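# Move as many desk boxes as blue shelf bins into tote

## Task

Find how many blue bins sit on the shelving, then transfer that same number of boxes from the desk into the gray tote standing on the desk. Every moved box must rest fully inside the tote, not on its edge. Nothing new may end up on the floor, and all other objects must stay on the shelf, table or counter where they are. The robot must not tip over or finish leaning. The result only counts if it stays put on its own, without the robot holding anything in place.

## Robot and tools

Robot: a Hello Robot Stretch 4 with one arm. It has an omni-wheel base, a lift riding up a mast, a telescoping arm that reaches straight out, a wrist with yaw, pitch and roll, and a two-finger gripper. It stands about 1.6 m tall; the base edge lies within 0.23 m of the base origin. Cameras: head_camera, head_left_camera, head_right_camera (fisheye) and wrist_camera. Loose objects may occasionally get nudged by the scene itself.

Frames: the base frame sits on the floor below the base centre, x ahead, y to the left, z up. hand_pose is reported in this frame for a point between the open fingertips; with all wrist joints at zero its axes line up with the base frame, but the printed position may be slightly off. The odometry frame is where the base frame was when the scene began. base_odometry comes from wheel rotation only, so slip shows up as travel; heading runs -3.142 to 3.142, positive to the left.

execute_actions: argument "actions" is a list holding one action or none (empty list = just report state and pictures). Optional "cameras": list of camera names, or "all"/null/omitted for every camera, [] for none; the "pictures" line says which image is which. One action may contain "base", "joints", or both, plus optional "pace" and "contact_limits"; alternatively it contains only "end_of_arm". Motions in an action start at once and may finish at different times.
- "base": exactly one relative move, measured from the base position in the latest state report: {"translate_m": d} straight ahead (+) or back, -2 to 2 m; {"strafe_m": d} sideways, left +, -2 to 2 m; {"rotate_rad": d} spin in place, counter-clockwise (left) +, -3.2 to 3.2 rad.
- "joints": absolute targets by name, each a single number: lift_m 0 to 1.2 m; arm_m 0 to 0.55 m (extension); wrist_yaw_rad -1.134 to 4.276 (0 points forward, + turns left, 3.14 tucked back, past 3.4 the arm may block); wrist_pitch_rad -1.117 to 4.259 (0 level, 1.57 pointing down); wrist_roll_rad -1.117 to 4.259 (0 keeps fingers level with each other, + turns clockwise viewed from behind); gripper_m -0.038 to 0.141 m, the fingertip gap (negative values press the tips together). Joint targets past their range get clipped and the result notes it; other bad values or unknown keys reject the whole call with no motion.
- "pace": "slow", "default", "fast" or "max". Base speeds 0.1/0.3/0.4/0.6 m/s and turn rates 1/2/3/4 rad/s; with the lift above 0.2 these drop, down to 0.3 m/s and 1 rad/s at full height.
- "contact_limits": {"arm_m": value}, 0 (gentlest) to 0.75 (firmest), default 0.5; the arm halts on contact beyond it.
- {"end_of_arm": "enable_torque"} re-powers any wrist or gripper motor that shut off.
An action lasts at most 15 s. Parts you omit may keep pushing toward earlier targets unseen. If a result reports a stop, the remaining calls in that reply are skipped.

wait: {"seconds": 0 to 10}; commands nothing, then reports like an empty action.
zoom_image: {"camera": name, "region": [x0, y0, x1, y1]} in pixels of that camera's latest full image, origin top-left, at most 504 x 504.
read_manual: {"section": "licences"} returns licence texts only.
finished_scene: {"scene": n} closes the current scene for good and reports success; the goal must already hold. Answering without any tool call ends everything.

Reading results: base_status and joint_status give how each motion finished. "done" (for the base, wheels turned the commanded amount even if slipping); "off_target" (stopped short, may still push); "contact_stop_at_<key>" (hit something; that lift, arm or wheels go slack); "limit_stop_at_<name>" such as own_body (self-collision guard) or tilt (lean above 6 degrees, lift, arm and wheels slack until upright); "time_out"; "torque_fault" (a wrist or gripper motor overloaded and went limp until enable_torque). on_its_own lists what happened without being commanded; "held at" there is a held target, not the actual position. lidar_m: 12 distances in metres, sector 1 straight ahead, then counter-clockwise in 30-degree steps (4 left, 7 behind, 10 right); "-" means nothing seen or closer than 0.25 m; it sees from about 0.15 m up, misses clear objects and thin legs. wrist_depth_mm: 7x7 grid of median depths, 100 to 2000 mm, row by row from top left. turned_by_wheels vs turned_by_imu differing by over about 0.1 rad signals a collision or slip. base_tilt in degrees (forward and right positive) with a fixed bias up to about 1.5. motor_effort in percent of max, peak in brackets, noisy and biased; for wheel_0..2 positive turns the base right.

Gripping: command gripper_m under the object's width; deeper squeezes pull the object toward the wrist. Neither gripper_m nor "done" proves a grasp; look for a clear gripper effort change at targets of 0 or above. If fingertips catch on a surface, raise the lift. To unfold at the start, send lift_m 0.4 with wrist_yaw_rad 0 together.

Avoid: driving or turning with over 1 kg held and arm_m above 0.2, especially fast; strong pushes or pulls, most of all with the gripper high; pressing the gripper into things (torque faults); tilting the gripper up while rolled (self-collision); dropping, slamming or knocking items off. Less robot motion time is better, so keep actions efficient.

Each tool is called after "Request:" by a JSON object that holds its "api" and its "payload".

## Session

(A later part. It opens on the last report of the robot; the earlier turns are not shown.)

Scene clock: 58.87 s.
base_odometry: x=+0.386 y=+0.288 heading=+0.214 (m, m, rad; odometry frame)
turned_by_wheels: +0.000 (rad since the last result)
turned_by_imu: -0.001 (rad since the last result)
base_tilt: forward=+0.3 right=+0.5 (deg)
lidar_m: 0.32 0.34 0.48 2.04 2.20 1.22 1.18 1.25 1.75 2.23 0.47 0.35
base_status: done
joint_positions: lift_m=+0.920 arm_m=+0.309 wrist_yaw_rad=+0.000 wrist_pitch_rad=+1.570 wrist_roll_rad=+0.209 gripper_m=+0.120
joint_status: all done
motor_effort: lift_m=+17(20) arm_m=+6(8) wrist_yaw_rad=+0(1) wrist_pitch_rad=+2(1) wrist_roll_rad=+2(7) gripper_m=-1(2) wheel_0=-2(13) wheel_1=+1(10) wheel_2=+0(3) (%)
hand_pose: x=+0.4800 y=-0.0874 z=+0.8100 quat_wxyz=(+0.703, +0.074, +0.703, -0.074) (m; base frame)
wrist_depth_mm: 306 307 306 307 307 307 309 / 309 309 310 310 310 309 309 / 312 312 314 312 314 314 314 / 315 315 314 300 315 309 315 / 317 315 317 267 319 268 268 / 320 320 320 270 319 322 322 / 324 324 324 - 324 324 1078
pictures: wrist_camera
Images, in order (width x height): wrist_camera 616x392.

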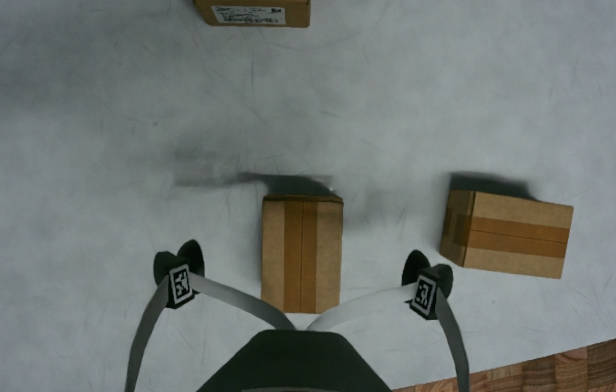

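Request:
{"api": "execute_actions", "payload": {"actions": [{"joints":{"lift_m":0.865,"gripper_m":0.09},"pace":"fast"}], "cameras": []}}

Request:
{"api": "execute_actions", "payload": {"actions": [{"joints":{"gripper_m":0.02}}], "cameras": ["wrist_camera"]}}

Request:
{"api": "execute_actions", "payload": {"actions": [{"joints":{"lift_m":1.06,"wrist_roll_rad":0},"pace":"fast"}], "cameras": []}}

Request:
{"api": "execute_actions", "payload": {"actions": [{"base":{"strafe_m":0.5},"pace":"fast"}], "cameras": ["wrist_camera","head_camera"]}}

Scene clock: 61.47 s.
base_odometry: x=+0.386 y=+0.288 heading=+0.214 (m, m, rad; odometry frame)
turned_by_wheels: +0.000 (rad since the last result)
turned_by_imu: -0.001 (rad since the last result)
base_tilt: forward=+0.3 right=+0.5 (deg)
lidar_m: 0.32 0.34 0.46 2.02 2.18 1.22 1.19 1.25 1.74 2.22 0.47 0.34
base_status: not commanded
joint_positions: lift_m=+0.865 arm_m=+0.309 wrist_yaw_rad=+0.000 wrist_pitch_rad=+1.570 wrist_roll_rad=+0.209 gripper_m=+0.090
joint_status: all done
motor_effort: lift_m=+17(17) arm_m=+6(6) wrist_yaw_rad=+0(1) wrist_pitch_rad=+1(1) wrist_roll_rad=+1(3) gripper_m=-3(3) wheel_0=-2(2) wheel_1=+1(1) wheel_2=+0(0) (%)
hand_pose: x=+0.4800 y=-0.0874 z=+0.7550 quat_wxyz=(+0.703, +0.074, +0.703, -0.074) (m; base frame)
wrist_depth_mm: 253 253 254 254 254 254 254 / 255 255 256 256 256 256 256 / 257 258 258 257 258 258 258 / 259 260 259 259 260 259 260 / 263 262 260 212 263 236 213 / 265 264 264 213 216 265 266 / 267 266 267 - 267 268 267
pictures: none
No camera images: the call's "cameras" was empty. Leave "cameras" out to get every camera's image.

Scene clock: 62.97 s.
base_odometry: x=+0.386 y=+0.288 heading=+0.214 (m, m, rad; odometry frame)
turned_by_wheels: +0.000 (rad since the last result)
turned_by_imu: -0.001 (rad since the last result)
base_tilt: forward=+0.4 right=+0.5 (deg)
lidar_m: 0.32 0.35 0.48 2.04 2.17 1.23 1.18 1.25 1.75 2.21 0.47 0.34
base_status: not commanded
joint_positions: lift_m=+0.865 arm_m=+0.309 wrist_yaw_rad=+0.000 wrist_pitch_rad=+1.570 wrist_roll_rad=+0.209 gripper_m=+0.020
joint_status: all done
motor_effort: lift_m=+17(17) arm_m=+6(6) wrist_yaw_rad=+0(0) wrist_pitch_rad=+1(1) wrist_roll_rad=+2(2) gripper_m=-19(19) wheel_0=-2(2) wheel_1=+1(1) wheel_2=+0(0) (%)
hand_pose: x=+0.4800 y=-0.0874 z=+0.7550 quat_wxyz=(+0.703, +0.074, +0.703, -0.074) (m; base frame)
wrist_depth_mm: 253 253 254 254 253 254 254 / 255 255 254 255 256 256 256 / 257 258 257 258 258 258 258 / 259 260 259 259 260 259 260 / 262 262 262 200 263 236 213 / 265 264 201 201 190 264 266 / 266 267 265 - 267 268 268
pictures: wrist_camera
Images, in order (width x height): wrist_camera 616x392.

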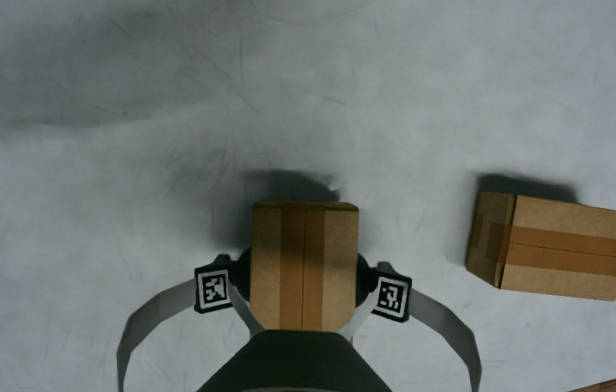

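Scene clock: 64.50 s.
base_odometry: x=+0.386 y=+0.288 heading=+0.214 (m, m, rad; odometry frame)
turned_by_wheels: +0.000 (rad since the last result)
turned_by_imu: -0.001 (rad since the last result)
base_tilt: forward=+0.3 right=+0.5 (deg)
lidar_m: 0.31 0.34 0.46 2.03 2.18 1.22 1.17 1.26 1.75 2.22 0.45 0.33
base_status: not commanded
joint_positions: lift_m=+1.060 arm_m=+0.309 wrist_yaw_rad=+0.000 wrist_pitch_rad=+1.570 wrist_roll_rad=+0.001 gripper_m=+0.020
joint_status: all done
motor_effort: lift_m=+23(23) arm_m=+6(6) wrist_yaw_rad=+0(1) wrist_pitch_rad=+1(1) wrist_roll_rad=-1(4) gripper_m=-20(22) wheel_0=-2(2) wheel_1=+1(1) wheel_2=+0(0) (%)
hand_pose: x=+0.4801 y=-0.0874 z=+0.9494 quat_wxyz=(+0.707, +0.000, +0.707, +0.000) (m; base frame)
wrist_depth_mm: 442 445 445 397 445 394 442 / 449 445 445 445 445 445 449 / 449 449 452 449 452 449 452 / 452 455 455 452 455 455 455 / 459 459 459 200 436 459 459 / 462 462 200 202 190 462 466 / 1182 1205 991 - 1205 1205 1205
pictures: none
No camera images: the call's "cameras" was empty. Leave "cameras" out to get every camera's image.

Scene clock: 67.30 s.
base_odometry: x=+0.280 y=+0.776 heading=+0.214 (m, m, rad; odometry frame)
turned_by_wheels: +0.000 (rad since the last result)
turned_by_imu: -0.002 (rad since the last result)
base_tilt: forward=+0.3 right=+0.4 (deg)
lidar_m: 0.33 0.36 1.60 1.53 1.65 1.21 1.16 1.22 1.73 1.24 0.48 0.35
base_status: done
joint_positions: lift_m=+1.060 arm_m=+0.309 wrist_yaw_rad=+0.000 wrist_pitch_rad=+1.570 wrist_roll_rad=+0.001 gripper_m=+0.020
joint_status: not commanded
motor_effort: lift_m=+22(23) arm_m=+6(6) wrist_yaw_rad=-1(1) wrist_pitch_rad=+1(1) wrist_roll_rad=-2(3) gripper_m=-18(21) wheel_0=-2(9) wheel_1=+1(10) wheel_2=+0(0) (%)
hand_pose: x=+0.4801 y=-0.0874 z=+0.9495 quat_wxyz=(+0.707, +0.000, +0.707, +0.000) (m; base frame)
wrist_depth_mm: 442 442 442 445 442 442 445 / 445 445 445 449 373 445 449 / 452 449 436 449 449 449 452 / 455 455 449 452 449 452 455 / 455 459 338 200 436 459 459 / 462 462 201 201 190 462 462 / 1205 1205 991 - 1205 1229 1205
pictures: head_camera, wrist_camera
Images, in order (width x height): head_camera 420x560, wrist_camera 616x392.

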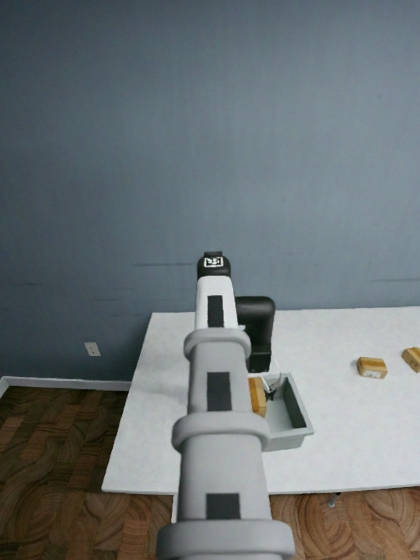

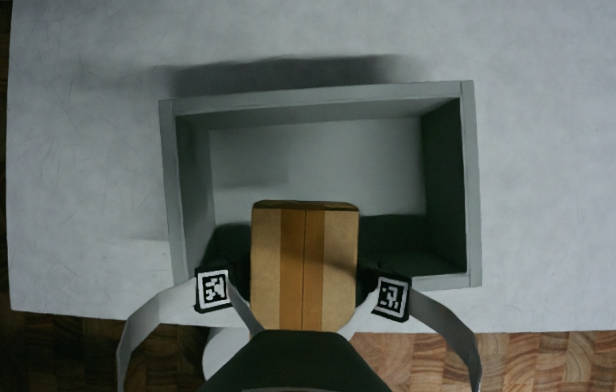

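Request:
{"api": "execute_actions", "payload": {"actions": [{"base":{"strafe_m":0.05},"joints":{"arm_m":0.352,"wrist_roll_rad":1.5,"lift_m":1.0},"pace":"fast"}], "cameras": ["wrist_camera"]}}

Scene clock: 70.70 s.
base_odometry: x=+0.269 y=+0.825 heading=+0.214 (m, m, rad; odometry frame)
turned_by_wheels: +0.000 (rad since the last result)
turned_by_imu: -0.001 (rad since the last result)
base_tilt: forward=+0.3 right=+0.5 (deg)
lidar_m: 0.33 0.35 1.53 1.47 1.61 1.19 1.15 1.21 1.73 1.27 0.47 0.35
base_status: done
joint_positions: lift_m=+1.000 arm_m=+0.351 wrist_yaw_rad=+0.000 wrist_pitch_rad=+1.570 wrist_roll_rad=+1.499 gripper_m=+0.020
joint_status: all done
motor_effort: lift_m=+17(21) arm_m=+6(8) wrist_yaw_rad=-1(1) wrist_pitch_rad=+1(0) wrist_roll_rad=+2(4) gripper_m=-19(16) wheel_0=-1(13) wheel_1=+4(12) wheel_2=+0(1) (%)
hand_pose: x=+0.5221 y=-0.0874 z=+0.8899 quat_wxyz=(+0.518, +0.482, +0.517, -0.482) (m; base frame)
wrist_depth_mm: 384 384 303 340 300 741 1098 / 384 387 340 387 336 1098 1098 / 389 389 345 392 338 1098 1098 / 392 392 347 392 338 917 1118 / 394 394 277 200 296 904 917 / 397 399 201 201 190 917 1160 / 399 402 281 - 404 1138 1138
pictures: wrist_camera
Images, in order (width x height): wrist_camera 616x392.

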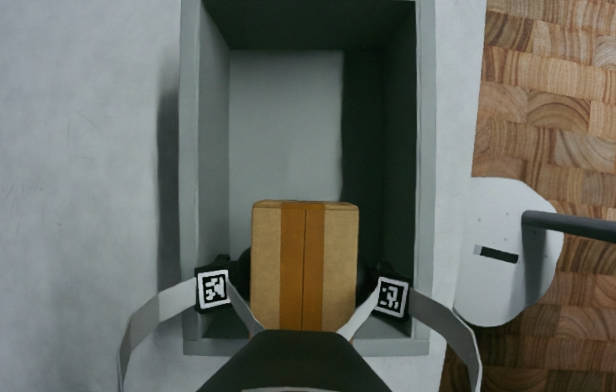

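Request:
{"api": "execute_actions", "payload": {"actions": [{"joints":{"lift_m":0.87}}], "cameras": []}}

Request:
{"api": "execute_actions", "payload": {"actions": [{"joints":{"gripper_m":0.072}}], "cameras": ["wrist_camera"]}}

Request:
{"api": "execute_actions", "payload": {"actions": [{"joints":{"lift_m":1.0},"pace":"fast"}], "cameras": ["wrist_camera"]}}

Request:
{"api": "execute_actions", "payload": {"actions": [{"base":{"strafe_m":-0.721},"joints":{"arm_m":0.285,"wrist_roll_rad":1.89,"gripper_m":0.1},"pace":"max"}], "cameras": ["wrist_camera"]}}

Scene clock: 73.93 s.
base_odometry: x=+0.269 y=+0.825 heading=+0.214 (m, m, rad; odometry frame)
turned_by_wheels: +0.000 (rad since the last result)
turned_by_imu: -0.001 (rad since the last result)
base_tilt: forward=+0.3 right=+0.5 (deg)
lidar_m: 0.34 0.36 1.53 1.48 1.58 1.20 1.16 1.23 1.72 1.29 0.49 0.34
base_status: not commanded
joint_positions: lift_m=+0.870 arm_m=+0.351 wrist_yaw_rad=+0.000 wrist_pitch_rad=+1.570 wrist_roll_rad=+1.499 gripper_m=+0.020
joint_status: all done
motor_effort: lift_m=+16(15) arm_m=+6(6) wrist_yaw_rad=+0(1) wrist_pitch_rad=+1(2) wrist_roll_rad=+3(1) gripper_m=-17(19) wheel_0=-1(1) wheel_1=+4(4) wheel_2=+0(0) (%)
hand_pose: x=+0.5221 y=-0.0874 z=+0.7600 quat_wxyz=(+0.518, +0.482, +0.517, -0.482) (m; base frame)
wrist_depth_mm: 257 160 256 257 257 165 262 / 258 163 258 258 259 167 627 / 260 165 260 260 262 169 991 / 263 165 260 262 263 169 768 / 266 165 237 200 264 168 778 / 268 151 201 201 190 154 788 / 270 162 240 - 241 151 1025
pictures: none
No camera images: the call's "cameras" was empty. Leave "cameras" out to get every camera's image.

Scene clock: 75.27 s.
base_odometry: x=+0.269 y=+0.825 heading=+0.214 (m, m, rad; odometry frame)
turned_by_wheels: +0.000 (rad since the last result)
turned_by_imu: -0.001 (rad since the last result)
base_tilt: forward=+0.4 right=+0.5 (deg)
lidar_m: 0.33 0.37 1.53 1.48 1.60 1.20 1.16 1.24 1.72 1.29 0.47 0.36
base_status: not commanded
joint_positions: lift_m=+0.870 arm_m=+0.351 wrist_yaw_rad=+0.000 wrist_pitch_rad=+1.570 wrist_roll_rad=+1.499 gripper_m=+0.072
joint_status: all done
motor_effort: lift_m=+16(16) arm_m=+6(5) wrist_yaw_rad=+0(1) wrist_pitch_rad=+1(2) wrist_roll_rad=+1(3) gripper_m=-2(21) wheel_0=-1(1) wheel_1=+4(4) wheel_2=+0(0) (%)
hand_pose: x=+0.5221 y=-0.0874 z=+0.7600 quat_wxyz=(+0.518, +0.482, +0.517, -0.482) (m; base frame)
wrist_depth_mm: 257 160 256 258 258 166 262 / 260 162 257 258 259 168 621 / 260 164 259 260 262 169 991 / 263 165 262 263 263 169 778 / 265 165 238 215 263 168 788 / 267 152 235 216 216 166 788 / 270 148 240 - 242 151 1025
pictures: wrist_camera
Images, in order (width x height): wrist_camera 616x392.

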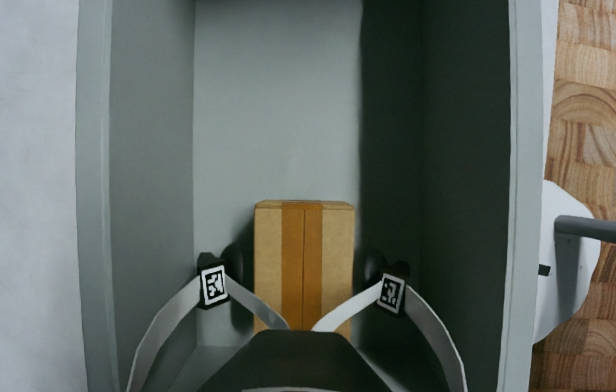

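Scene clock: 76.57 s.
base_odometry: x=+0.269 y=+0.825 heading=+0.214 (m, m, rad; odometry frame)
turned_by_wheels: +0.000 (rad since the last result)
turned_by_imu: -0.001 (rad since the last result)
base_tilt: forward=+0.2 right=+0.5 (deg)
lidar_m: 0.33 0.36 1.51 1.48 1.59 1.20 1.16 1.22 1.69 1.30 0.47 0.34
base_status: not commanded
joint_positions: lift_m=+1.000 arm_m=+0.351 wrist_yaw_rad=+0.000 wrist_pitch_rad=+1.570 wrist_roll_rad=+1.499 gripper_m=+0.072
joint_status: all done
motor_effort: lift_m=+22(25) arm_m=+6(6) wrist_yaw_rad=+0(1) wrist_pitch_rad=+2(2) wrist_roll_rad=+1(1) gripper_m=-4(3) wheel_0=-1(1) wheel_1=+4(4) wheel_2=+0(0) (%)
hand_pose: x=+0.5221 y=-0.0874 z=+0.8895 quat_wxyz=(+0.518, +0.482, +0.517, -0.482) (m; base frame)
wrist_depth_mm: 384 384 303 340 301 732 1098 / 384 384 340 387 338 1098 1098 / 387 389 345 389 338 1098 1118 / 392 392 347 392 338 904 1138 / 397 394 277 345 296 917 931 / 397 399 279 347 216 917 1138 / 402 402 281 - 282 1138 1160
pictures: wrist_camera
Images, in order (width x height): wrist_camera 616x392.

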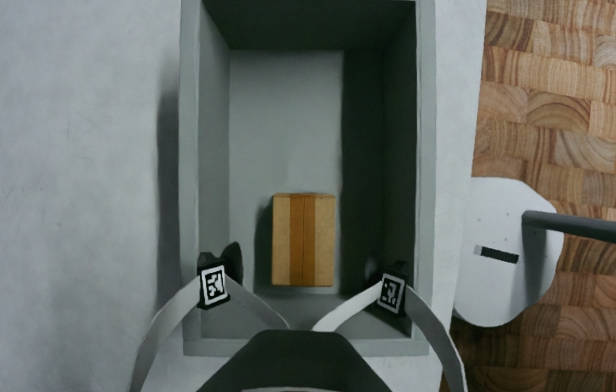

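Scene clock: 79.90 s.
base_odometry: x=+0.422 y=+0.121 heading=+0.214 (m, m, rad; odometry frame)
turned_by_wheels: +0.000 (rad since the last result)
turned_by_imu: +0.000 (rad since the last result)
base_tilt: forward=+0.3 right=+0.4 (deg)
lidar_m: 0.32 0.35 0.47 2.21 1.62 1.24 1.17 1.25 1.76 2.05 0.44 0.34
base_status: done
joint_positions: lift_m=+1.000 arm_m=+0.286 wrist_yaw_rad=+0.000 wrist_pitch_rad=+1.570 wrist_roll_rad=+1.889 gripper_m=+0.100
joint_status: all done
motor_effort: lift_m=+22(22) arm_m=-6(5) wrist_yaw_rad=-1(1) wrist_pitch_rad=+1(1) wrist_roll_rad=+2(6) gripper_m=-4(6) wheel_0=+2(12) wheel_1=-1(15) wheel_2=+0(0) (%)
hand_pose: x=+0.4572 y=-0.0874 z=+0.8895 quat_wxyz=(+0.414, +0.573, +0.414, -0.573) (m; base frame)
wrist_depth_mm: 384 387 338 387 1078 1098 1098 / 387 389 357 389 1098 1098 1098 / 387 392 392 392 397 904 1118 / 392 392 394 394 394 904 1118 / 351 397 399 347 399 917 1118 / 347 399 399 399 224 1138 1138 / 399 402 402 - 404 1160 1138
pictures: wrist_camera
Images, in order (width x height): wrist_camera 616x392.

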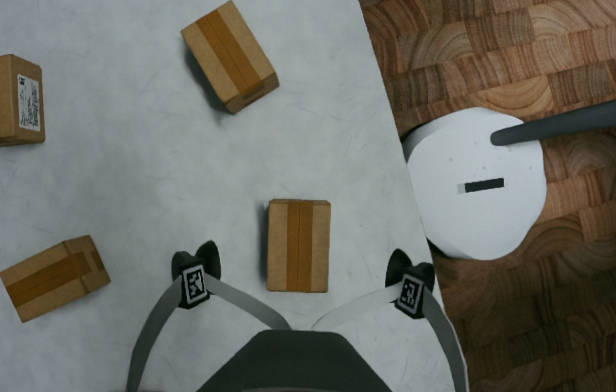

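Request:
{"api": "execute_actions", "payload": {"actions": [{"joints":{"lift_m":0.865,"gripper_m":0.085,"arm_m":0.291},"pace":"fast"}], "cameras": []}}

Request:
{"api": "execute_actions", "payload": {"actions": [{"joints":{"gripper_m":0.02}}], "cameras": []}}

Request:
{"api": "execute_actions", "payload": {"actions": [{"joints":{"lift_m":1.01},"pace":"fast"}], "cameras": []}}

Request:
{"api": "execute_actions", "payload": {"actions": [{"base":{"strafe_m":0.595},"joints":{"arm_m":0.359,"wrist_roll_rad":1.5},"pace":"max"}], "cameras": ["wrist_camera"]}}

Scene clock: 82.53 s.
base_odometry: x=+0.422 y=+0.121 heading=+0.214 (m, m, rad; odometry frame)
turned_by_wheels: +0.000 (rad since the last result)
turned_by_imu: -0.001 (rad since the last result)
base_tilt: forward=+0.3 right=+0.4 (deg)
lidar_m: 0.32 0.35 0.45 2.20 1.64 1.24 1.18 1.27 1.74 2.06 0.45 0.35
base_status: not commanded
joint_positions: lift_m=+0.865 arm_m=+0.290 wrist_yaw_rad=+0.000 wrist_pitch_rad=+1.570 wrist_roll_rad=+1.889 gripper_m=+0.085
joint_status: all done
motor_effort: lift_m=+16(20) arm_m=+6(5) wrist_yaw_rad=+0(0) wrist_pitch_rad=+2(1) wrist_roll_rad=+1(3) gripper_m=-2(2) wheel_0=+2(2) wheel_1=-2(1) wheel_2=+0(0) (%)
hand_pose: x=+0.4611 y=-0.0874 z=+0.7550 quat_wxyz=(+0.414, +0.573, +0.414, -0.573) (m; base frame)
wrist_depth_mm: 253 255 209 256 257 960 976 / 256 256 257 258 259 976 991 / 257 257 258 260 260 768 768 / 258 259 260 260 262 768 768 / 262 260 262 212 263 266 1008 / 263 263 214 213 264 267 991 / 264 265 265 - 267 268 1008
pictures: none
No camera images: the call's "cameras" was empty. Leave "cameras" out to get every camera's image.

Scene clock: 84.00 s.
base_odometry: x=+0.422 y=+0.121 heading=+0.214 (m, m, rad; odometry frame)
turned_by_wheels: +0.000 (rad since the last result)
turned_by_imu: -0.001 (rad since the last result)
base_tilt: forward=+0.4 right=+0.4 (deg)
lidar_m: 0.32 0.35 0.48 2.20 1.62 1.24 1.19 1.26 1.78 2.04 0.45 0.35
base_status: not commanded
joint_positions: lift_m=+0.865 arm_m=+0.290 wrist_yaw_rad=+0.000 wrist_pitch_rad=+1.570 wrist_roll_rad=+1.889 gripper_m=+0.020
joint_status: all done
motor_effort: lift_m=+16(16) arm_m=+6(6) wrist_yaw_rad=+0(1) wrist_pitch_rad=+1(1) wrist_roll_rad=+2(2) gripper_m=-19(17) wheel_0=+2(2) wheel_1=-2(1) wheel_2=+0(0) (%)
hand_pose: x=+0.4611 y=-0.0874 z=+0.7550 quat_wxyz=(+0.415, +0.573, +0.414, -0.573) (m; base frame)
wrist_depth_mm: 253 254 209 256 257 960 960 / 255 256 257 257 259 976 976 / 257 257 258 259 260 759 768 / 259 258 260 260 263 768 778 / 260 262 260 200 264 265 991 / 263 262 202 202 191 266 1008 / 264 265 265 - 267 268 1008
pictures: none
No camera images: the call's "cameras" was empty. Leave "cameras" out to get every camera's image.

Scene clock: 85.37 s.
base_odometry: x=+0.422 y=+0.121 heading=+0.214 (m, m, rad; odometry frame)
turned_by_wheels: +0.000 (rad since the last result)
turned_by_imu: -0.001 (rad since the last result)
base_tilt: forward=+0.3 right=+0.4 (deg)
lidar_m: 0.32 0.34 0.48 2.21 1.63 1.25 1.18 1.26 1.77 2.06 0.46 0.34
base_status: not commanded
joint_positions: lift_m=+1.010 arm_m=+0.290 wrist_yaw_rad=+0.000 wrist_pitch_rad=+1.570 wrist_roll_rad=+1.889 gripper_m=+0.020
joint_status: all done
motor_effort: lift_m=+23(24) arm_m=+6(6) wrist_yaw_rad=-1(1) wrist_pitch_rad=+1(2) wrist_roll_rad=+1(2) gripper_m=-20(18) wheel_0=+2(2) wheel_1=-1(1) wheel_2=+0(0) (%)
hand_pose: x=+0.4611 y=-0.0874 z=+0.8994 quat_wxyz=(+0.415, +0.573, +0.414, -0.573) (m; base frame)
wrist_depth_mm: 394 397 347 397 1098 1098 1118 / 394 397 379 402 1118 1118 1098 / 399 399 402 404 404 904 1118 / 404 404 402 402 402 917 1138 / 355 404 407 200 410 960 1138 / 357 410 202 202 191 1138 1160 / 413 410 413 - 413 1160 1160
pictures: none
No camera images: the call's "cameras" was empty. Leave "cameras" out to get every camera's image.

Scene clock: 88.37 s.
base_odometry: x=+0.296 y=+0.702 heading=+0.214 (m, m, rad; odometry frame)
turned_by_wheels: +0.000 (rad since the last result)
turned_by_imu: -0.003 (rad since the last result)
base_tilt: forward=+0.3 right=+0.5 (deg)
lidar_m: 0.32 0.35 0.51 1.60 1.73 1.22 1.17 1.22 1.71 2.64 0.48 0.34
base_status: done
joint_positions: lift_m=+1.010 arm_m=+0.358 wrist_yaw_rad=+0.000 wrist_pitch_rad=+1.570 wrist_roll_rad=+1.501 gripper_m=+0.020
joint_status: all done
motor_effort: lift_m=+22(23) arm_m=+6(7) wrist_yaw_rad=+0(1) wrist_pitch_rad=+2(2) wrist_roll_rad=-1(6) gripper_m=-22(20) wheel_0=-2(18) wheel_1=+1(13) wheel_2=+0(1) (%)
hand_pose: x=+0.5291 y=-0.0874 z=+0.8995 quat_wxyz=(+0.517, +0.482, +0.517, -0.482) (m; base frame)
wrist_depth_mm: 392 394 397 397 399 399 1118 / 394 394 399 399 399 1118 1118 / 399 399 402 402 402 1138 1118 / 402 402 364 402 375 917 1138 / 404 407 286 200 289 917 917 / 410 407 202 202 191 931 1138 / 410 410 355 - 364 1160 1160
pictures: wrist_camera
Images, in order (width x height): wrist_camera 616x392.

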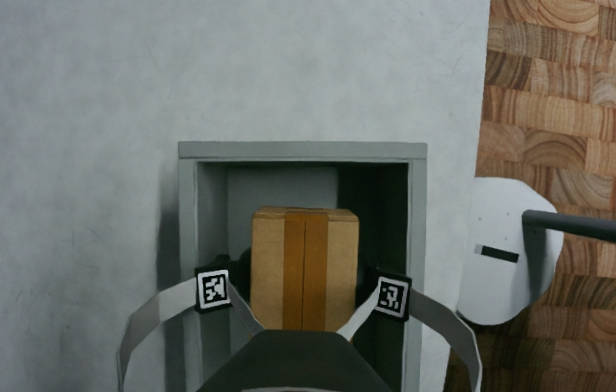

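Request:
{"api": "execute_actions", "payload": {"actions": [{"joints":{"lift_m":0.87,"arm_m":0.361},"pace":"fast"}], "cameras": []}}

Request:
{"api": "execute_actions", "payload": {"actions": [{"joints":{"gripper_m":0.072}}], "cameras": []}}

Request:
{"api": "execute_actions", "payload": {"actions": [{"joints":{"lift_m":1.0},"pace":"fast"}], "cameras": ["wrist_camera"]}}

Request:
{"api": "execute_actions", "payload": {"actions": [{"base":{"strafe_m":-0.442},"joints":{"arm_m":0.545,"wrist_roll_rad":1.8,"gripper_m":0.1},"pace":"max"}], "cameras": ["wrist_camera"]}}

Scene clock: 91.63 s.
base_odometry: x=+0.296 y=+0.702 heading=+0.214 (m, m, rad; odometry frame)
turned_by_wheels: +0.000 (rad since the last result)
turned_by_imu: -0.001 (rad since the last result)
base_tilt: forward=+0.3 right=+0.4 (deg)
lidar_m: 0.32 0.35 0.49 1.60 1.74 1.20 1.16 1.24 1.71 2.64 0.46 0.33
base_status: not commanded
joint_positions: lift_m=+0.870 arm_m=+0.360 wrist_yaw_rad=+0.000 wrist_pitch_rad=+1.570 wrist_roll_rad=+1.501 gripper_m=+0.020
joint_status: all done
motor_effort: lift_m=+17(21) arm_m=+6(7) wrist_yaw_rad=-1(1) wrist_pitch_rad=+2(1) wrist_roll_rad=+0(2) gripper_m=-21(19) wheel_0=-2(2) wheel_1=+1(1) wheel_2=+0(0) (%)
hand_pose: x=+0.5311 y=-0.0874 z=+0.7599 quat_wxyz=(+0.517, +0.482, +0.517, -0.482) (m; base frame)
wrist_depth_mm: 257 258 258 260 262 262 263 / 259 260 260 262 263 263 264 / 262 144 144 144 145 146 266 / 263 168 263 263 264 166 778 / 265 168 242 200 259 166 778 / 266 152 201 202 191 153 788 / 268 164 266 - 268 150 1008
pictures: none
No camera images: the call's "cameras" was empty. Leave "cameras" out to get every camera's image.

Scene clock: 92.97 s.
base_odometry: x=+0.296 y=+0.702 heading=+0.214 (m, m, rad; odometry frame)
turned_by_wheels: +0.000 (rad since the last result)
turned_by_imu: -0.001 (rad since the last result)
base_tilt: forward=+0.3 right=+0.4 (deg)
lidar_m: 0.33 0.35 0.49 1.60 1.72 1.21 1.17 1.23 1.73 2.65 0.48 0.34
base_status: not commanded
joint_positions: lift_m=+0.870 arm_m=+0.360 wrist_yaw_rad=+0.000 wrist_pitch_rad=+1.570 wrist_roll_rad=+1.501 gripper_m=+0.072
joint_status: all done
motor_effort: lift_m=+17(17) arm_m=+6(6) wrist_yaw_rad=-1(1) wrist_pitch_rad=+2(2) wrist_roll_rad=-2(2) gripper_m=-2(20) wheel_0=-2(2) wheel_1=+1(1) wheel_2=+0(0) (%)
hand_pose: x=+0.5311 y=-0.0874 z=+0.7599 quat_wxyz=(+0.517, +0.482, +0.517, -0.482) (m; base frame)
wrist_depth_mm: 257 257 260 260 260 262 262 / 259 260 260 262 263 263 264 / 260 144 144 145 145 146 266 / 263 168 262 263 263 167 778 / 265 168 242 214 259 166 778 / 266 154 239 215 216 163 788 / 268 148 266 - 270 150 1025
pictures: none
No camera images: the call's "cameras" was empty. Leave "cameras" out to get every camera's image.

Scene clock: 94.27 s.
base_odometry: x=+0.296 y=+0.702 heading=+0.214 (m, m, rad; odometry frame)
turned_by_wheels: +0.000 (rad since the last result)
turned_by_imu: -0.001 (rad since the last result)
base_tilt: forward=+0.3 right=+0.5 (deg)
lidar_m: 0.33 0.36 0.50 1.61 1.73 1.21 1.15 1.23 1.71 2.64 0.49 0.35
base_status: not commanded
joint_positions: lift_m=+1.000 arm_m=+0.360 wrist_yaw_rad=+0.000 wrist_pitch_rad=+1.570 wrist_roll_rad=+1.501 gripper_m=+0.072
joint_status: all done
motor_effort: lift_m=+23(25) arm_m=+6(6) wrist_yaw_rad=-1(0) wrist_pitch_rad=+2(2) wrist_roll_rad=-3(1) gripper_m=-3(2) wheel_0=-2(2) wheel_1=+1(1) wheel_2=+0(0) (%)
hand_pose: x=+0.5311 y=-0.0874 z=+0.8895 quat_wxyz=(+0.517, +0.482, +0.517, -0.482) (m; base frame)
wrist_depth_mm: 382 384 387 387 387 389 1098 / 387 387 387 389 392 394 1118 / 387 389 392 392 394 397 1118 / 392 392 353 389 332 917 1118 / 394 397 277 345 330 917 904 / 397 399 279 364 216 917 1138 / 402 402 301 - 322 1160 1138
pictures: wrist_camera
Images, in order (width x height): wrist_camera 616x392.

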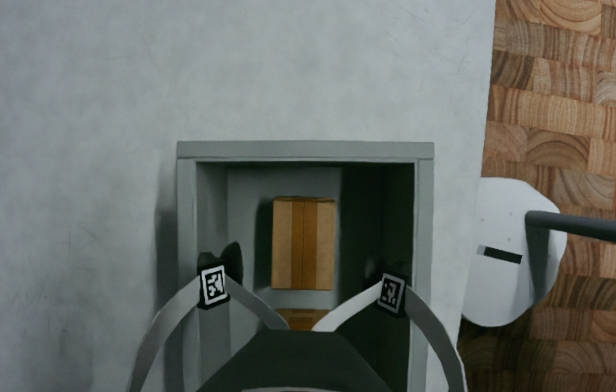

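Scene clock: 96.83 s.
base_odometry: x=+0.390 y=+0.270 heading=+0.214 (m, m, rad; odometry frame)
turned_by_wheels: +0.000 (rad since the last result)
turned_by_imu: +0.000 (rad since the last result)
base_tilt: forward=+0.4 right=+0.5 (deg)
lidar_m: 0.32 0.35 0.49 2.06 2.18 1.22 1.16 1.23 1.76 2.20 0.47 0.35
base_status: done
joint_positions: lift_m=+1.000 arm_m=+0.544 wrist_yaw_rad=+0.000 wrist_pitch_rad=+1.570 wrist_roll_rad=+1.799 gripper_m=+0.100
joint_status: all done
motor_effort: lift_m=+22(23) arm_m=+6(9) wrist_yaw_rad=-1(0) wrist_pitch_rad=+2(2) wrist_roll_rad=+1(5) gripper_m=-1(4) wheel_0=+2(8) wheel_1=+0(14) wheel_2=+0(0) (%)
hand_pose: x=+0.7151 y=-0.0874 z=+0.8895 quat_wxyz=(+0.440, +0.554, +0.440, -0.553) (m; base frame)
wrist_depth_mm: 384 384 362 389 389 389 392 / 384 387 387 392 392 392 392 / 389 389 392 394 394 397 397 / 392 392 392 394 397 399 399 / 392 394 394 347 397 402 402 / 399 399 399 349 224 402 404 / 402 399 402 - 404 407 407
pictures: wrist_camera
Images, in order (width x height): wrist_camera 616x392.

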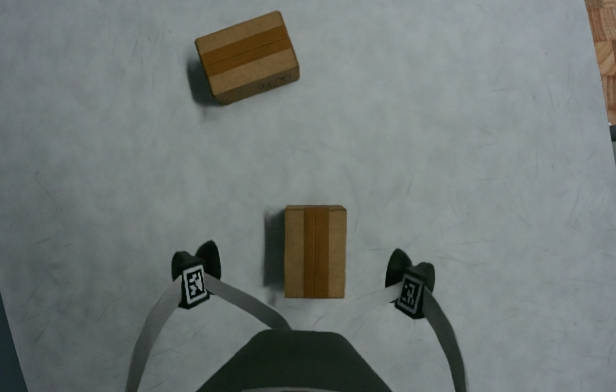

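Request:
{"api": "execute_actions", "payload": {"actions": [{"joints":{"lift_m":0.865,"gripper_m":0.085,"arm_m":0.532},"pace":"fast"}], "cameras": []}}

Request:
{"api": "execute_actions", "payload": {"actions": [{"joints":{"gripper_m":0.02}}], "cameras": []}}

Request:
{"api": "execute_actions", "payload": {"actions": [{"joints":{"lift_m":1.01},"pace":"fast"}], "cameras": []}}

Request:
{"api": "execute_actions", "payload": {"actions": [{"base":{"strafe_m":0.55},"joints":{"arm_m":0.351,"wrist_roll_rad":1.5},"pace":"max"}], "cameras": ["wrist_camera"]}}

Scene clock: 99.87 s.
base_odometry: x=+0.390 y=+0.270 heading=+0.214 (m, m, rad; odometry frame)
turned_by_wheels: +0.000 (rad since the last result)
turned_by_imu: -0.001 (rad since the last result)
base_tilt: forward=+0.4 right=+0.5 (deg)
lidar_m: 0.32 0.34 0.48 2.05 2.21 1.23 1.18 1.25 1.75 2.18 0.46 0.35
base_status: not commanded
joint_positions: lift_m=+0.865 arm_m=+0.533 wrist_yaw_rad=+0.000 wrist_pitch_rad=+1.570 wrist_roll_rad=+1.799 gripper_m=+0.085
joint_status: all done
motor_effort: lift_m=+16(21) arm_m=-6(10) wrist_yaw_rad=-1(1) wrist_pitch_rad=+2(2) wrist_roll_rad=+1(1) gripper_m=-3(0) wheel_0=+2(2) wheel_1=+0(0) wheel_2=+0(0) (%)
hand_pose: x=+0.7042 y=-0.0874 z=+0.7550 quat_wxyz=(+0.440, +0.554, +0.440, -0.554) (m; base frame)
wrist_depth_mm: 253 253 223 255 256 256 258 / 255 255 256 257 258 258 259 / 256 257 258 258 259 260 262 / 258 259 259 260 259 263 263 / 259 260 260 212 263 264 265 / 262 263 213 213 264 266 267 / 264 264 265 - 267 267 268
pictures: none
No camera images: the call's "cameras" was empty. Leave "cameras" out to get every camera's image.

Scene clock: 101.33 s.
base_odometry: x=+0.390 y=+0.270 heading=+0.214 (m, m, rad; odometry frame)
turned_by_wheels: +0.000 (rad since the last result)
turned_by_imu: -0.001 (rad since the last result)
base_tilt: forward=+0.4 right=+0.4 (deg)
lidar_m: 0.33 0.33 0.47 2.03 2.19 1.23 1.18 1.25 1.76 2.20 0.46 0.34
base_status: not commanded
joint_positions: lift_m=+0.865 arm_m=+0.533 wrist_yaw_rad=+0.000 wrist_pitch_rad=+1.570 wrist_roll_rad=+1.799 gripper_m=+0.020
joint_status: all done
motor_effort: lift_m=+16(16) arm_m=-6(6) wrist_yaw_rad=-1(0) wrist_pitch_rad=+1(2) wrist_roll_rad=+1(2) gripper_m=-20(21) wheel_0=+2(2) wheel_1=+0(0) wheel_2=+0(0) (%)
hand_pose: x=+0.7042 y=-0.0874 z=+0.7550 quat_wxyz=(+0.440, +0.554, +0.440, -0.554) (m; base frame)
wrist_depth_mm: 253 253 222 255 256 257 257 / 255 256 256 257 257 259 259 / 256 257 257 258 259 260 262 / 258 258 260 260 262 263 263 / 259 262 260 200 262 264 264 / 262 262 201 201 189 266 266 / 263 264 264 - 266 267 268
pictures: none
No camera images: the call's "cameras" was empty. Leave "cameras" out to get every camera's image.

Scene clock: 102.70 s.
base_odometry: x=+0.390 y=+0.270 heading=+0.214 (m, m, rad; odometry frame)
turned_by_wheels: +0.000 (rad since the last result)
turned_by_imu: -0.001 (rad since the last result)
base_tilt: forward=+0.3 right=+0.5 (deg)
lidar_m: 0.31 0.32 0.48 2.05 2.19 1.21 1.17 1.25 1.75 2.20 0.45 0.34
base_status: not commanded
joint_positions: lift_m=+1.010 arm_m=+0.533 wrist_yaw_rad=+0.000 wrist_pitch_rad=+1.570 wrist_roll_rad=+1.799 gripper_m=+0.020
joint_status: all done
motor_effort: lift_m=+23(25) arm_m=-6(6) wrist_yaw_rad=-1(1) wrist_pitch_rad=+1(1) wrist_roll_rad=+0(1) gripper_m=-19(20) wheel_0=+2(2) wheel_1=+0(0) wheel_2=+0(0) (%)
hand_pose: x=+0.7042 y=-0.0874 z=+0.8994 quat_wxyz=(+0.440, +0.554, +0.440, -0.554) (m; base frame)
wrist_depth_mm: 394 394 394 397 399 399 399 / 394 397 351 399 402 402 402 / 399 397 399 402 402 407 407 / 402 402 404 404 404 407 407 / 402 404 404 200 407 410 413 / 407 407 201 201 189 413 415 / 410 413 413 - 415 418 418
pictures: none
No camera images: the call's "cameras" was empty. Leave "cameras" out to get every camera's image.

Scene clock: 105.57 s.
base_odometry: x=+0.273 y=+0.807 heading=+0.214 (m, m, rad; odometry frame)
turned_by_wheels: +0.000 (rad since the last result)
turned_by_imu: -0.002 (rad since the last result)
base_tilt: forward=+0.3 right=+0.5 (deg)
lidar_m: 0.34 0.36 1.55 1.49 1.61 1.21 1.16 1.23 1.72 2.75 0.48 0.34
base_status: done
joint_positions: lift_m=+1.010 arm_m=+0.352 wrist_yaw_rad=+0.000 wrist_pitch_rad=+1.570 wrist_roll_rad=+1.500 gripper_m=+0.020
joint_status: all done
motor_effort: lift_m=+22(23) arm_m=-6(8) wrist_yaw_rad=+0(1) wrist_pitch_rad=+0(1) wrist_roll_rad=-1(4) gripper_m=-20(18) wheel_0=-2(14) wheel_1=+2(15) wheel_2=+0(0) (%)
hand_pose: x=+0.5231 y=-0.0874 z=+0.8995 quat_wxyz=(+0.517, +0.482, +0.517, -0.482) (m; base frame)
wrist_depth_mm: 394 394 283 297 285 1098 1098 / 394 397 347 394 368 1098 1118 / 397 399 349 349 384 1118 1118 / 402 404 353 402 387 917 1138 / 402 404 286 200 332 917 931 / 407 407 201 201 190 931 1160 / 410 413 298 - 296 1160 1160
pictures: wrist_camera
Images, in order (width x height): wrist_camera 616x392.

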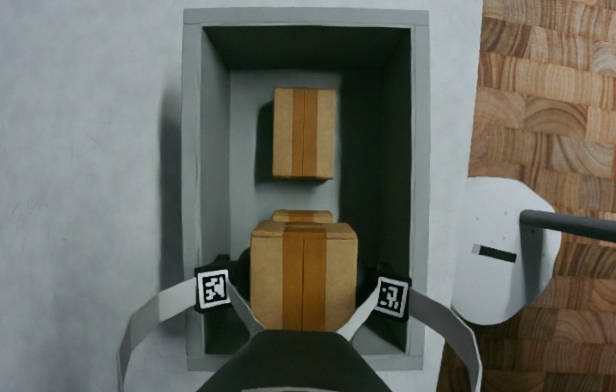

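Request:
{"api": "execute_actions", "payload": {"actions": [{"joints":{"lift_m":0.92},"pace":"fast"}], "cameras": []}}

Request:
{"api": "execute_actions", "payload": {"actions": [{"joints":{"gripper_m":0.072}}], "cameras": []}}

Request:
{"api": "execute_actions", "payload": {"actions": [{"joints":{"lift_m":1.0},"pace":"fast"}], "cameras": ["wrist_camera"]}}

Request:
{"api": "execute_actions", "payload": {"actions": [{"base":{"strafe_m":-0.738},"joints":{"arm_m":0.55,"wrist_roll_rad":-0.1,"gripper_m":0.1},"pace":"max"}], "cameras": ["wrist_camera"]}}

Scene clock: 108.13 s.
base_odometry: x=+0.273 y=+0.807 heading=+0.214 (m, m, rad; odometry frame)
turned_by_wheels: +0.000 (rad since the last result)
turned_by_imu: -0.001 (rad since the last result)
base_tilt: forward=+0.3 right=+0.5 (deg)
lidar_m: 0.32 0.34 1.56 1.49 1.62 1.19 1.15 1.23 1.72 2.74 0.47 0.35
base_status: not commanded
joint_positions: lift_m=+0.920 arm_m=+0.352 wrist_yaw_rad=+0.000 wrist_pitch_rad=+1.570 wrist_roll_rad=+1.500 gripper_m=+0.020
joint_status: all done
motor_effort: lift_m=+17(21) arm_m=-6(6) wrist_yaw_rad=+0(0) wrist_pitch_rad=+1(1) wrist_roll_rad=-2(1) gripper_m=-19(19) wheel_0=-2(2) wheel_1=+2(2) wheel_2=+0(0) (%)
hand_pose: x=+0.5231 y=-0.0874 z=+0.8099 quat_wxyz=(+0.517, +0.482, +0.517, -0.482) (m; base frame)
wrist_depth_mm: 306 211 282 294 279 310 1025 / 307 213 307 260 309 212 1025 / 310 216 310 260 309 213 1042 / 314 217 310 312 314 213 1025 / 314 217 240 200 290 320 831 / 317 214 200 202 190 324 842 / 320 213 264 - 277 1060 1060
pictures: none
No camera images: the call's "cameras" was empty. Leave "cameras" out to get every camera's image.

Scene clock: 109.47 s.
base_odometry: x=+0.273 y=+0.807 heading=+0.214 (m, m, rad; odometry frame)
turned_by_wheels: +0.000 (rad since the last result)
turned_by_imu: -0.001 (rad since the last result)
base_tilt: forward=+0.3 right=+0.5 (deg)
lidar_m: 0.32 0.36 1.54 1.50 1.61 1.19 1.17 1.20 1.71 2.77 0.49 0.36
base_status: not commanded
joint_positions: lift_m=+0.920 arm_m=+0.352 wrist_yaw_rad=+0.000 wrist_pitch_rad=+1.570 wrist_roll_rad=+1.500 gripper_m=+0.072
joint_status: all done
motor_effort: lift_m=+17(17) arm_m=-6(6) wrist_yaw_rad=-1(0) wrist_pitch_rad=+1(1) wrist_roll_rad=-2(2) gripper_m=-4(18) wheel_0=-2(2) wheel_1=+2(2) wheel_2=+0(0) (%)
hand_pose: x=+0.5231 y=-0.0874 z=+0.8099 quat_wxyz=(+0.517, +0.482, +0.517, -0.482) (m; base frame)
wrist_depth_mm: 307 211 281 296 279 260 1025 / 309 214 307 259 307 211 1025 / 310 216 309 262 312 213 1042 / 312 216 312 312 312 214 1042 / 315 216 240 215 260 319 831 / 317 319 237 215 216 322 854 / 320 320 265 - 277 1060 1060
pictures: none
No camera images: the call's "cameras" was empty. Leave "cameras" out to get every camera's image.

Scene clock: 110.57 s.
base_odometry: x=+0.273 y=+0.807 heading=+0.214 (m, m, rad; odometry frame)
turned_by_wheels: +0.000 (rad since the last result)
turned_by_imu: +0.000 (rad since the last result)
base_tilt: forward=+0.4 right=+0.5 (deg)
lidar_m: 0.33 0.36 1.56 1.49 1.60 1.20 1.15 1.23 1.73 2.76 0.48 0.34
base_status: not commanded
joint_positions: lift_m=+1.000 arm_m=+0.352 wrist_yaw_rad=+0.000 wrist_pitch_rad=+1.570 wrist_roll_rad=+1.500 gripper_m=+0.072
joint_status: all done
motor_effort: lift_m=+22(22) arm_m=-6(6) wrist_yaw_rad=-1(0) wrist_pitch_rad=+1(1) wrist_roll_rad=-1(1) gripper_m=-4(2) wheel_0=-2(2) wheel_1=+2(2) wheel_2=+0(0) (%)
hand_pose: x=+0.5231 y=-0.0874 z=+0.8895 quat_wxyz=(+0.517, +0.482, +0.517, -0.482) (m; base frame)
wrist_depth_mm: 382 384 281 296 279 392 1098 / 387 387 345 384 332 1118 1118 / 389 392 351 340 332 1118 1118 / 392 394 353 394 334 904 1118 / 394 397 277 294 332 917 917 / 397 399 279 296 216 904 1138 / 402 402 294 - 283 1160 1160
pictures: wrist_camera
Images, in order (width x height): wrist_camera 616x392.

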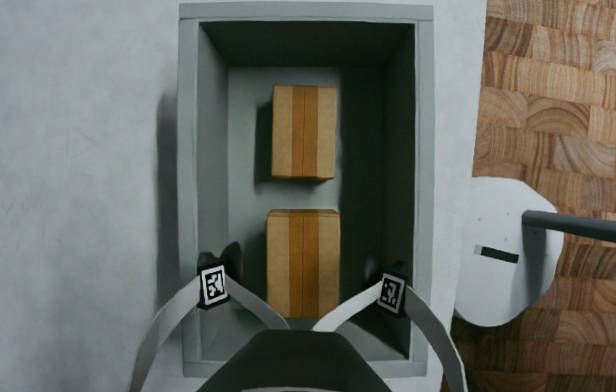

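Scene clock: 113.93 s.
base_odometry: x=+0.429 y=+0.086 heading=+0.214 (m, m, rad; odometry frame)
turned_by_wheels: +0.000 (rad since the last result)
turned_by_imu: +0.000 (rad since the last result)
base_tilt: forward=+0.3 right=+0.4 (deg)
lidar_m: 0.31 0.33 0.46 2.25 1.63 1.22 1.19 1.24 1.75 2.02 0.44 0.34
base_status: done
joint_positions: lift_m=+1.000 arm_m=+0.548 wrist_yaw_rad=+0.000 wrist_pitch_rad=+1.570 wrist_roll_rad=-0.099 gripper_m=+0.100
joint_status: all done
joint sent to its limit — the command would take arm_m past its upper limit, so that joint was sent only as far as its limit.
motor_effort: lift_m=+22(22) arm_m=+6(3) wrist_yaw_rad=-1(0) wrist_pitch_rad=+2(0) wrist_roll_rad=-1(6) gripper_m=-3(0) wheel_0=-1(11) wheel_1=-5(14) wheel_2=+0(1) (%)
hand_pose: x=+0.7187 y=-0.0874 z=+0.8896 quat_wxyz=(+0.707, -0.035, +0.706, +0.035) (m; base frame)
wrist_depth_mm: 384 384 387 384 384 384 384 / 387 387 387 389 389 387 389 / 392 392 389 392 392 389 389 / 394 394 394 345 394 394 394 / 399 399 397 347 397 347 397 / 399 402 399 402 223 399 402 / 404 404 404 - 404 404 404
pictures: wrist_camera
Images, in order (width x height): wrist_camera 616x392.

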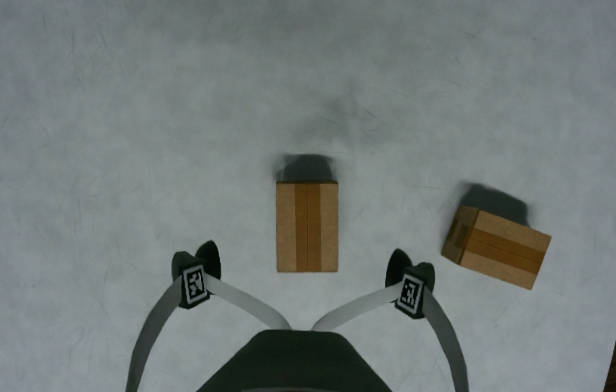

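Target strafe 0.447+0.017.

Request:
{"api": "execute_actions", "payload": {"actions": [{"joints":{"lift_m":0.865,"gripper_m":0.085},"pace":"fast"}], "cameras": []}}

Request:
{"api": "execute_actions", "payload": {"actions": [{"joints":{"gripper_m":0.02}}], "cameras": []}}

Request:
{"api": "execute_actions", "payload": {"actions": [{"joints":{"lift_m":1.01},"pace":"fast"}], "cameras": []}}

Request:
{"api": "execute_actions", "payload": {"actions": [{"base":{"strafe_m":0.645},"joints":{"arm_m":0.357,"wrist_roll_rad":1.5},"pace":"max"}], "cameras": ["wrist_camera"]}}

Scene clock: 116.50 s.
base_odometry: x=+0.429 y=+0.086 heading=+0.214 (m, m, rad; odometry frame)
turned_by_wheels: +0.000 (rad since the last result)
turned_by_imu: -0.001 (rad since the last result)
base_tilt: forward=+0.4 right=+0.5 (deg)
lidar_m: 0.32 0.35 0.49 2.24 1.64 1.22 1.17 1.25 1.76 2.01 0.46 0.35
base_status: not commanded
joint_positions: lift_m=+0.865 arm_m=+0.548 wrist_yaw_rad=+0.000 wrist_pitch_rad=+1.570 wrist_roll_rad=-0.099 gripper_m=+0.085
joint_status: all done
motor_effort: lift_m=+16(19) arm_m=+6(6) wrist_yaw_rad=+0(1) wrist_pitch_rad=+1(1) wrist_roll_rad=-1(2) gripper_m=-4(3) wheel_0=-2(2) wheel_1=-4(5) wheel_2=+0(0) (%)
hand_pose: x=+0.7187 y=-0.0874 z=+0.7550 quat_wxyz=(+0.707, -0.035, +0.706, +0.035) (m; base frame)
wrist_depth_mm: 253 253 253 254 253 253 253 / 255 255 255 256 255 255 255 / 258 258 257 258 258 257 257 / 260 259 259 211 260 260 259 / 263 263 262 212 260 262 229 / 265 264 264 213 263 264 221 / 266 267 266 - 266 266 267
pictures: none
No camera images: the call's "cameras" was empty. Leave "cameras" out to get every camera's image.

Scene clock: 117.97 s.
base_odometry: x=+0.429 y=+0.086 heading=+0.214 (m, m, rad; odometry frame)
turned_by_wheels: +0.000 (rad since the last result)
turned_by_imu: -0.001 (rad since the last result)
base_tilt: forward=+0.3 right=+0.5 (deg)
lidar_m: 0.32 0.34 0.47 2.25 1.63 1.23 1.18 1.26 1.74 2.01 0.45 0.33
base_status: not commanded
joint_positions: lift_m=+0.865 arm_m=+0.548 wrist_yaw_rad=+0.000 wrist_pitch_rad=+1.570 wrist_roll_rad=-0.099 gripper_m=+0.020
joint_status: all done
motor_effort: lift_m=+16(16) arm_m=+6(6) wrist_yaw_rad=-1(1) wrist_pitch_rad=+2(1) wrist_roll_rad=-2(2) gripper_m=-19(21) wheel_0=-2(2) wheel_1=-4(5) wheel_2=+0(0) (%)
hand_pose: x=+0.7187 y=-0.0874 z=+0.7550 quat_wxyz=(+0.707, -0.035, +0.706, +0.035) (m; base frame)
wrist_depth_mm: 253 254 253 254 253 253 253 / 255 255 255 254 255 255 255 / 258 257 256 257 258 257 257 / 259 259 259 199 259 259 260 / 262 262 262 200 262 262 229 / 265 264 201 201 190 264 221 / 266 266 266 - 266 265 266
pictures: none
No camera images: the call's "cameras" was empty. Leave "cameras" out to get every camera's image.

Scene clock: 119.33 s.
base_odometry: x=+0.429 y=+0.086 heading=+0.214 (m, m, rad; odometry frame)
turned_by_wheels: +0.000 (rad since the last result)
turned_by_imu: -0.001 (rad since the last result)
base_tilt: forward=+0.3 right=+0.4 (deg)
lidar_m: 0.32 0.33 0.47 2.24 1.65 1.22 1.18 1.24 1.77 2.02 0.45 0.33
base_status: not commanded
joint_positions: lift_m=+1.010 arm_m=+0.548 wrist_yaw_rad=+0.000 wrist_pitch_rad=+1.570 wrist_roll_rad=-0.099 gripper_m=+0.020
joint_status: all done
motor_effort: lift_m=+23(23) arm_m=+6(6) wrist_yaw_rad=-1(1) wrist_pitch_rad=+0(1) wrist_roll_rad=-1(1) gripper_m=-19(19) wheel_0=-2(2) wheel_1=-4(5) wheel_2=+0(0) (%)
hand_pose: x=+0.7186 y=-0.0874 z=+0.8994 quat_wxyz=(+0.706, -0.035, +0.706, +0.035) (m; base frame)
wrist_depth_mm: 394 394 394 397 394 394 394 / 397 397 397 399 399 397 397 / 402 402 399 399 399 399 402 / 404 404 404 199 404 402 404 / 410 407 407 200 407 357 407 / 410 410 200 201 190 413 413 / 415 415 413 - 415 415 415
pictures: none
No camera images: the call's "cameras" was empty. Leave "cameras" out to get every camera's image.

Scene clock: 122.47 s.
base_odometry: x=+0.293 y=+0.717 heading=+0.214 (m, m, rad; odometry frame)
turned_by_wheels: +0.000 (rad since the last result)
turned_by_imu: -0.003 (rad since the last result)
base_tilt: forward=+0.3 right=+0.5 (deg)
lidar_m: 0.32 0.36 0.50 1.58 1.70 1.19 1.16 1.23 1.73 2.67 0.47 0.34
base_status: done
joint_positions: lift_m=+1.010 arm_m=+0.358 wrist_yaw_rad=+0.000 wrist_pitch_rad=+1.570 wrist_roll_rad=+1.499 gripper_m=+0.020
joint_status: all done
motor_effort: lift_m=+22(23) arm_m=-6(6) wrist_yaw_rad=+0(1) wrist_pitch_rad=+0(1) wrist_roll_rad=+2(5) gripper_m=-19(21) wheel_0=-2(13) wheel_1=+1(14) wheel_2=+0(0) (%)
hand_pose: x=+0.5291 y=-0.0874 z=+0.8995 quat_wxyz=(+0.518, +0.482, +0.517, -0.482) (m; base frame)
wrist_depth_mm: 392 394 397 397 399 399 1098 / 397 397 397 399 402 1118 1118 / 399 399 283 366 327 1118 1118 / 402 402 310 199 379 917 1118 / 402 404 285 200 325 917 931 / 407 407 200 201 190 931 1160 / 410 413 351 - 368 1160 1160
pictures: wrist_camera
Images, in order (width x height): wrist_camera 616x392.

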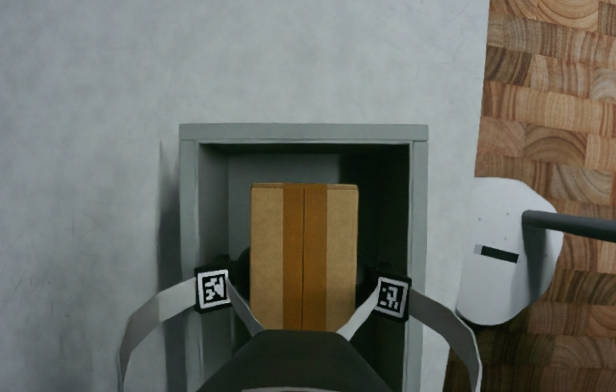

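Request:
{"api": "execute_actions", "payload": {"actions": [{"joints":{"lift_m":0.92},"pace":"fast"}], "cameras": []}}

Request:
{"api": "execute_actions", "payload": {"actions": [{"joints":{"gripper_m":0.072}}], "cameras": []}}

Request:
{"api": "execute_actions", "payload": {"actions": [{"joints":{"lift_m":1.03},"pace":"fast"}], "cameras": ["wrist_camera"]}}

Request:
{"api": "finished_scene", "payload": {"scene": 1}}

Scene clock: 124.60 s.
base_odometry: x=+0.293 y=+0.717 heading=+0.214 (m, m, rad; odometry frame)
turned_by_wheels: +0.000 (rad since the last result)
turned_by_imu: -0.001 (rad since the last result)
base_tilt: forward=+0.2 right=+0.5 (deg)
lidar_m: 0.34 0.36 0.48 1.59 1.71 1.20 1.17 1.23 1.75 2.66 0.47 0.34
base_status: not commanded
joint_positions: lift_m=+0.920 arm_m=+0.358 wrist_yaw_rad=+0.000 wrist_pitch_rad=+1.570 wrist_roll_rad=+1.499 gripper_m=+0.020
joint_status: all done
motor_effort: lift_m=+17(21) arm_m=-6(6) wrist_yaw_rad=+0(0) wrist_pitch_rad=+1(0) wrist_roll_rad=+2(3) gripper_m=-19(19) wheel_0=-2(2) wheel_1=+2(1) wheel_2=+0(0) (%)
hand_pose: x=+0.5291 y=-0.0874 z=+0.8100 quat_wxyz=(+0.518, +0.482, +0.517, -0.482) (m; base frame)
wrist_depth_mm: 306 306 307 309 310 312 1025 / 309 307 310 310 312 314 1025 / 310 220 256 258 252 315 1042 / 312 221 310 199 312 319 946 / 315 221 245 200 285 320 831 / 317 218 201 201 190 322 854 / 320 216 303 - 281 325 1060
pictures: none
No camera images: the call's "cameras" was empty. Leave "cameras" out to get every camera's image.

Scene clock: 125.93 s.
base_odometry: x=+0.293 y=+0.717 heading=+0.214 (m, m, rad; odometry frame)
turned_by_wheels: +0.000 (rad since the last result)
turned_by_imu: -0.001 (rad since the last result)
base_tilt: forward=+0.3 right=+0.5 (deg)
lidar_m: 0.32 0.36 0.50 1.60 1.72 1.21 1.16 1.24 1.70 2.65 0.48 0.35
base_status: not commanded
joint_positions: lift_m=+0.920 arm_m=+0.358 wrist_yaw_rad=+0.000 wrist_pitch_rad=+1.570 wrist_roll_rad=+1.499 gripper_m=+0.072
joint_status: all done
motor_effort: lift_m=+17(17) arm_m=-6(6) wrist_yaw_rad=+0(0) wrist_pitch_rad=+1(1) wrist_roll_rad=+2(2) gripper_m=-4(19) wheel_0=-2(2) wheel_1=+2(1) wheel_2=+0(0) (%)
hand_pose: x=+0.5291 y=-0.0874 z=+0.8100 quat_wxyz=(+0.518, +0.482, +0.517, -0.482) (m; base frame)
wrist_depth_mm: 307 307 309 309 310 309 1025 / 309 307 310 312 312 314 1025 / 310 220 255 258 251 315 1025 / 312 221 310 213 312 317 946 / 315 220 245 214 256 320 842 / 317 201 244 216 216 324 854 / 320 320 303 - 281 325 1060
pictures: none
No camera images: the call's "cameras" was empty. Leave "cameras" out to get every camera's image.

Scene clock: 127.17 s.
base_odometry: x=+0.293 y=+0.717 heading=+0.214 (m, m, rad; odometry frame)
turned_by_wheels: +0.000 (rad since the last result)
turned_by_imu: +0.000 (rad since the last result)
base_tilt: forward=+0.3 right=+0.5 (deg)
lidar_m: 0.32 0.34 0.49 1.59 1.71 1.20 1.16 1.23 1.70 2.66 0.48 0.34
base_status: not commanded
joint_positions: lift_m=+1.030 arm_m=+0.358 wrist_yaw_rad=+0.000 wrist_pitch_rad=+1.570 wrist_roll_rad=+1.499 gripper_m=+0.072
joint_status: all done
motor_effort: lift_m=+23(23) arm_m=-6(6) wrist_yaw_rad=+0(1) wrist_pitch_rad=+0(1) wrist_roll_rad=+1(1) gripper_m=-2(0) wheel_0=-2(2) wheel_1=+1(1) wheel_2=+0(0) (%)
hand_pose: x=+0.5291 y=-0.0874 z=+0.9195 quat_wxyz=(+0.518, +0.482, +0.517, -0.482) (m; base frame)
wrist_depth_mm: 413 415 418 415 418 1138 1118 / 413 418 418 418 421 1138 1138 / 418 418 357 359 379 1138 1138 / 421 424 421 325 424 946 1160 / 424 427 359 325 377 946 1060 / 427 430 353 340 216 960 1160 / 430 430 349 - 370 1182 1182
pictures: wrist_camera
Images, in order (width x height): wrist_camera 616x392.

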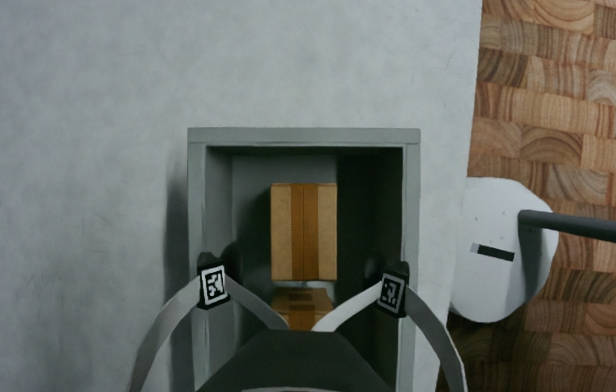

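The scene is finished: the task was done.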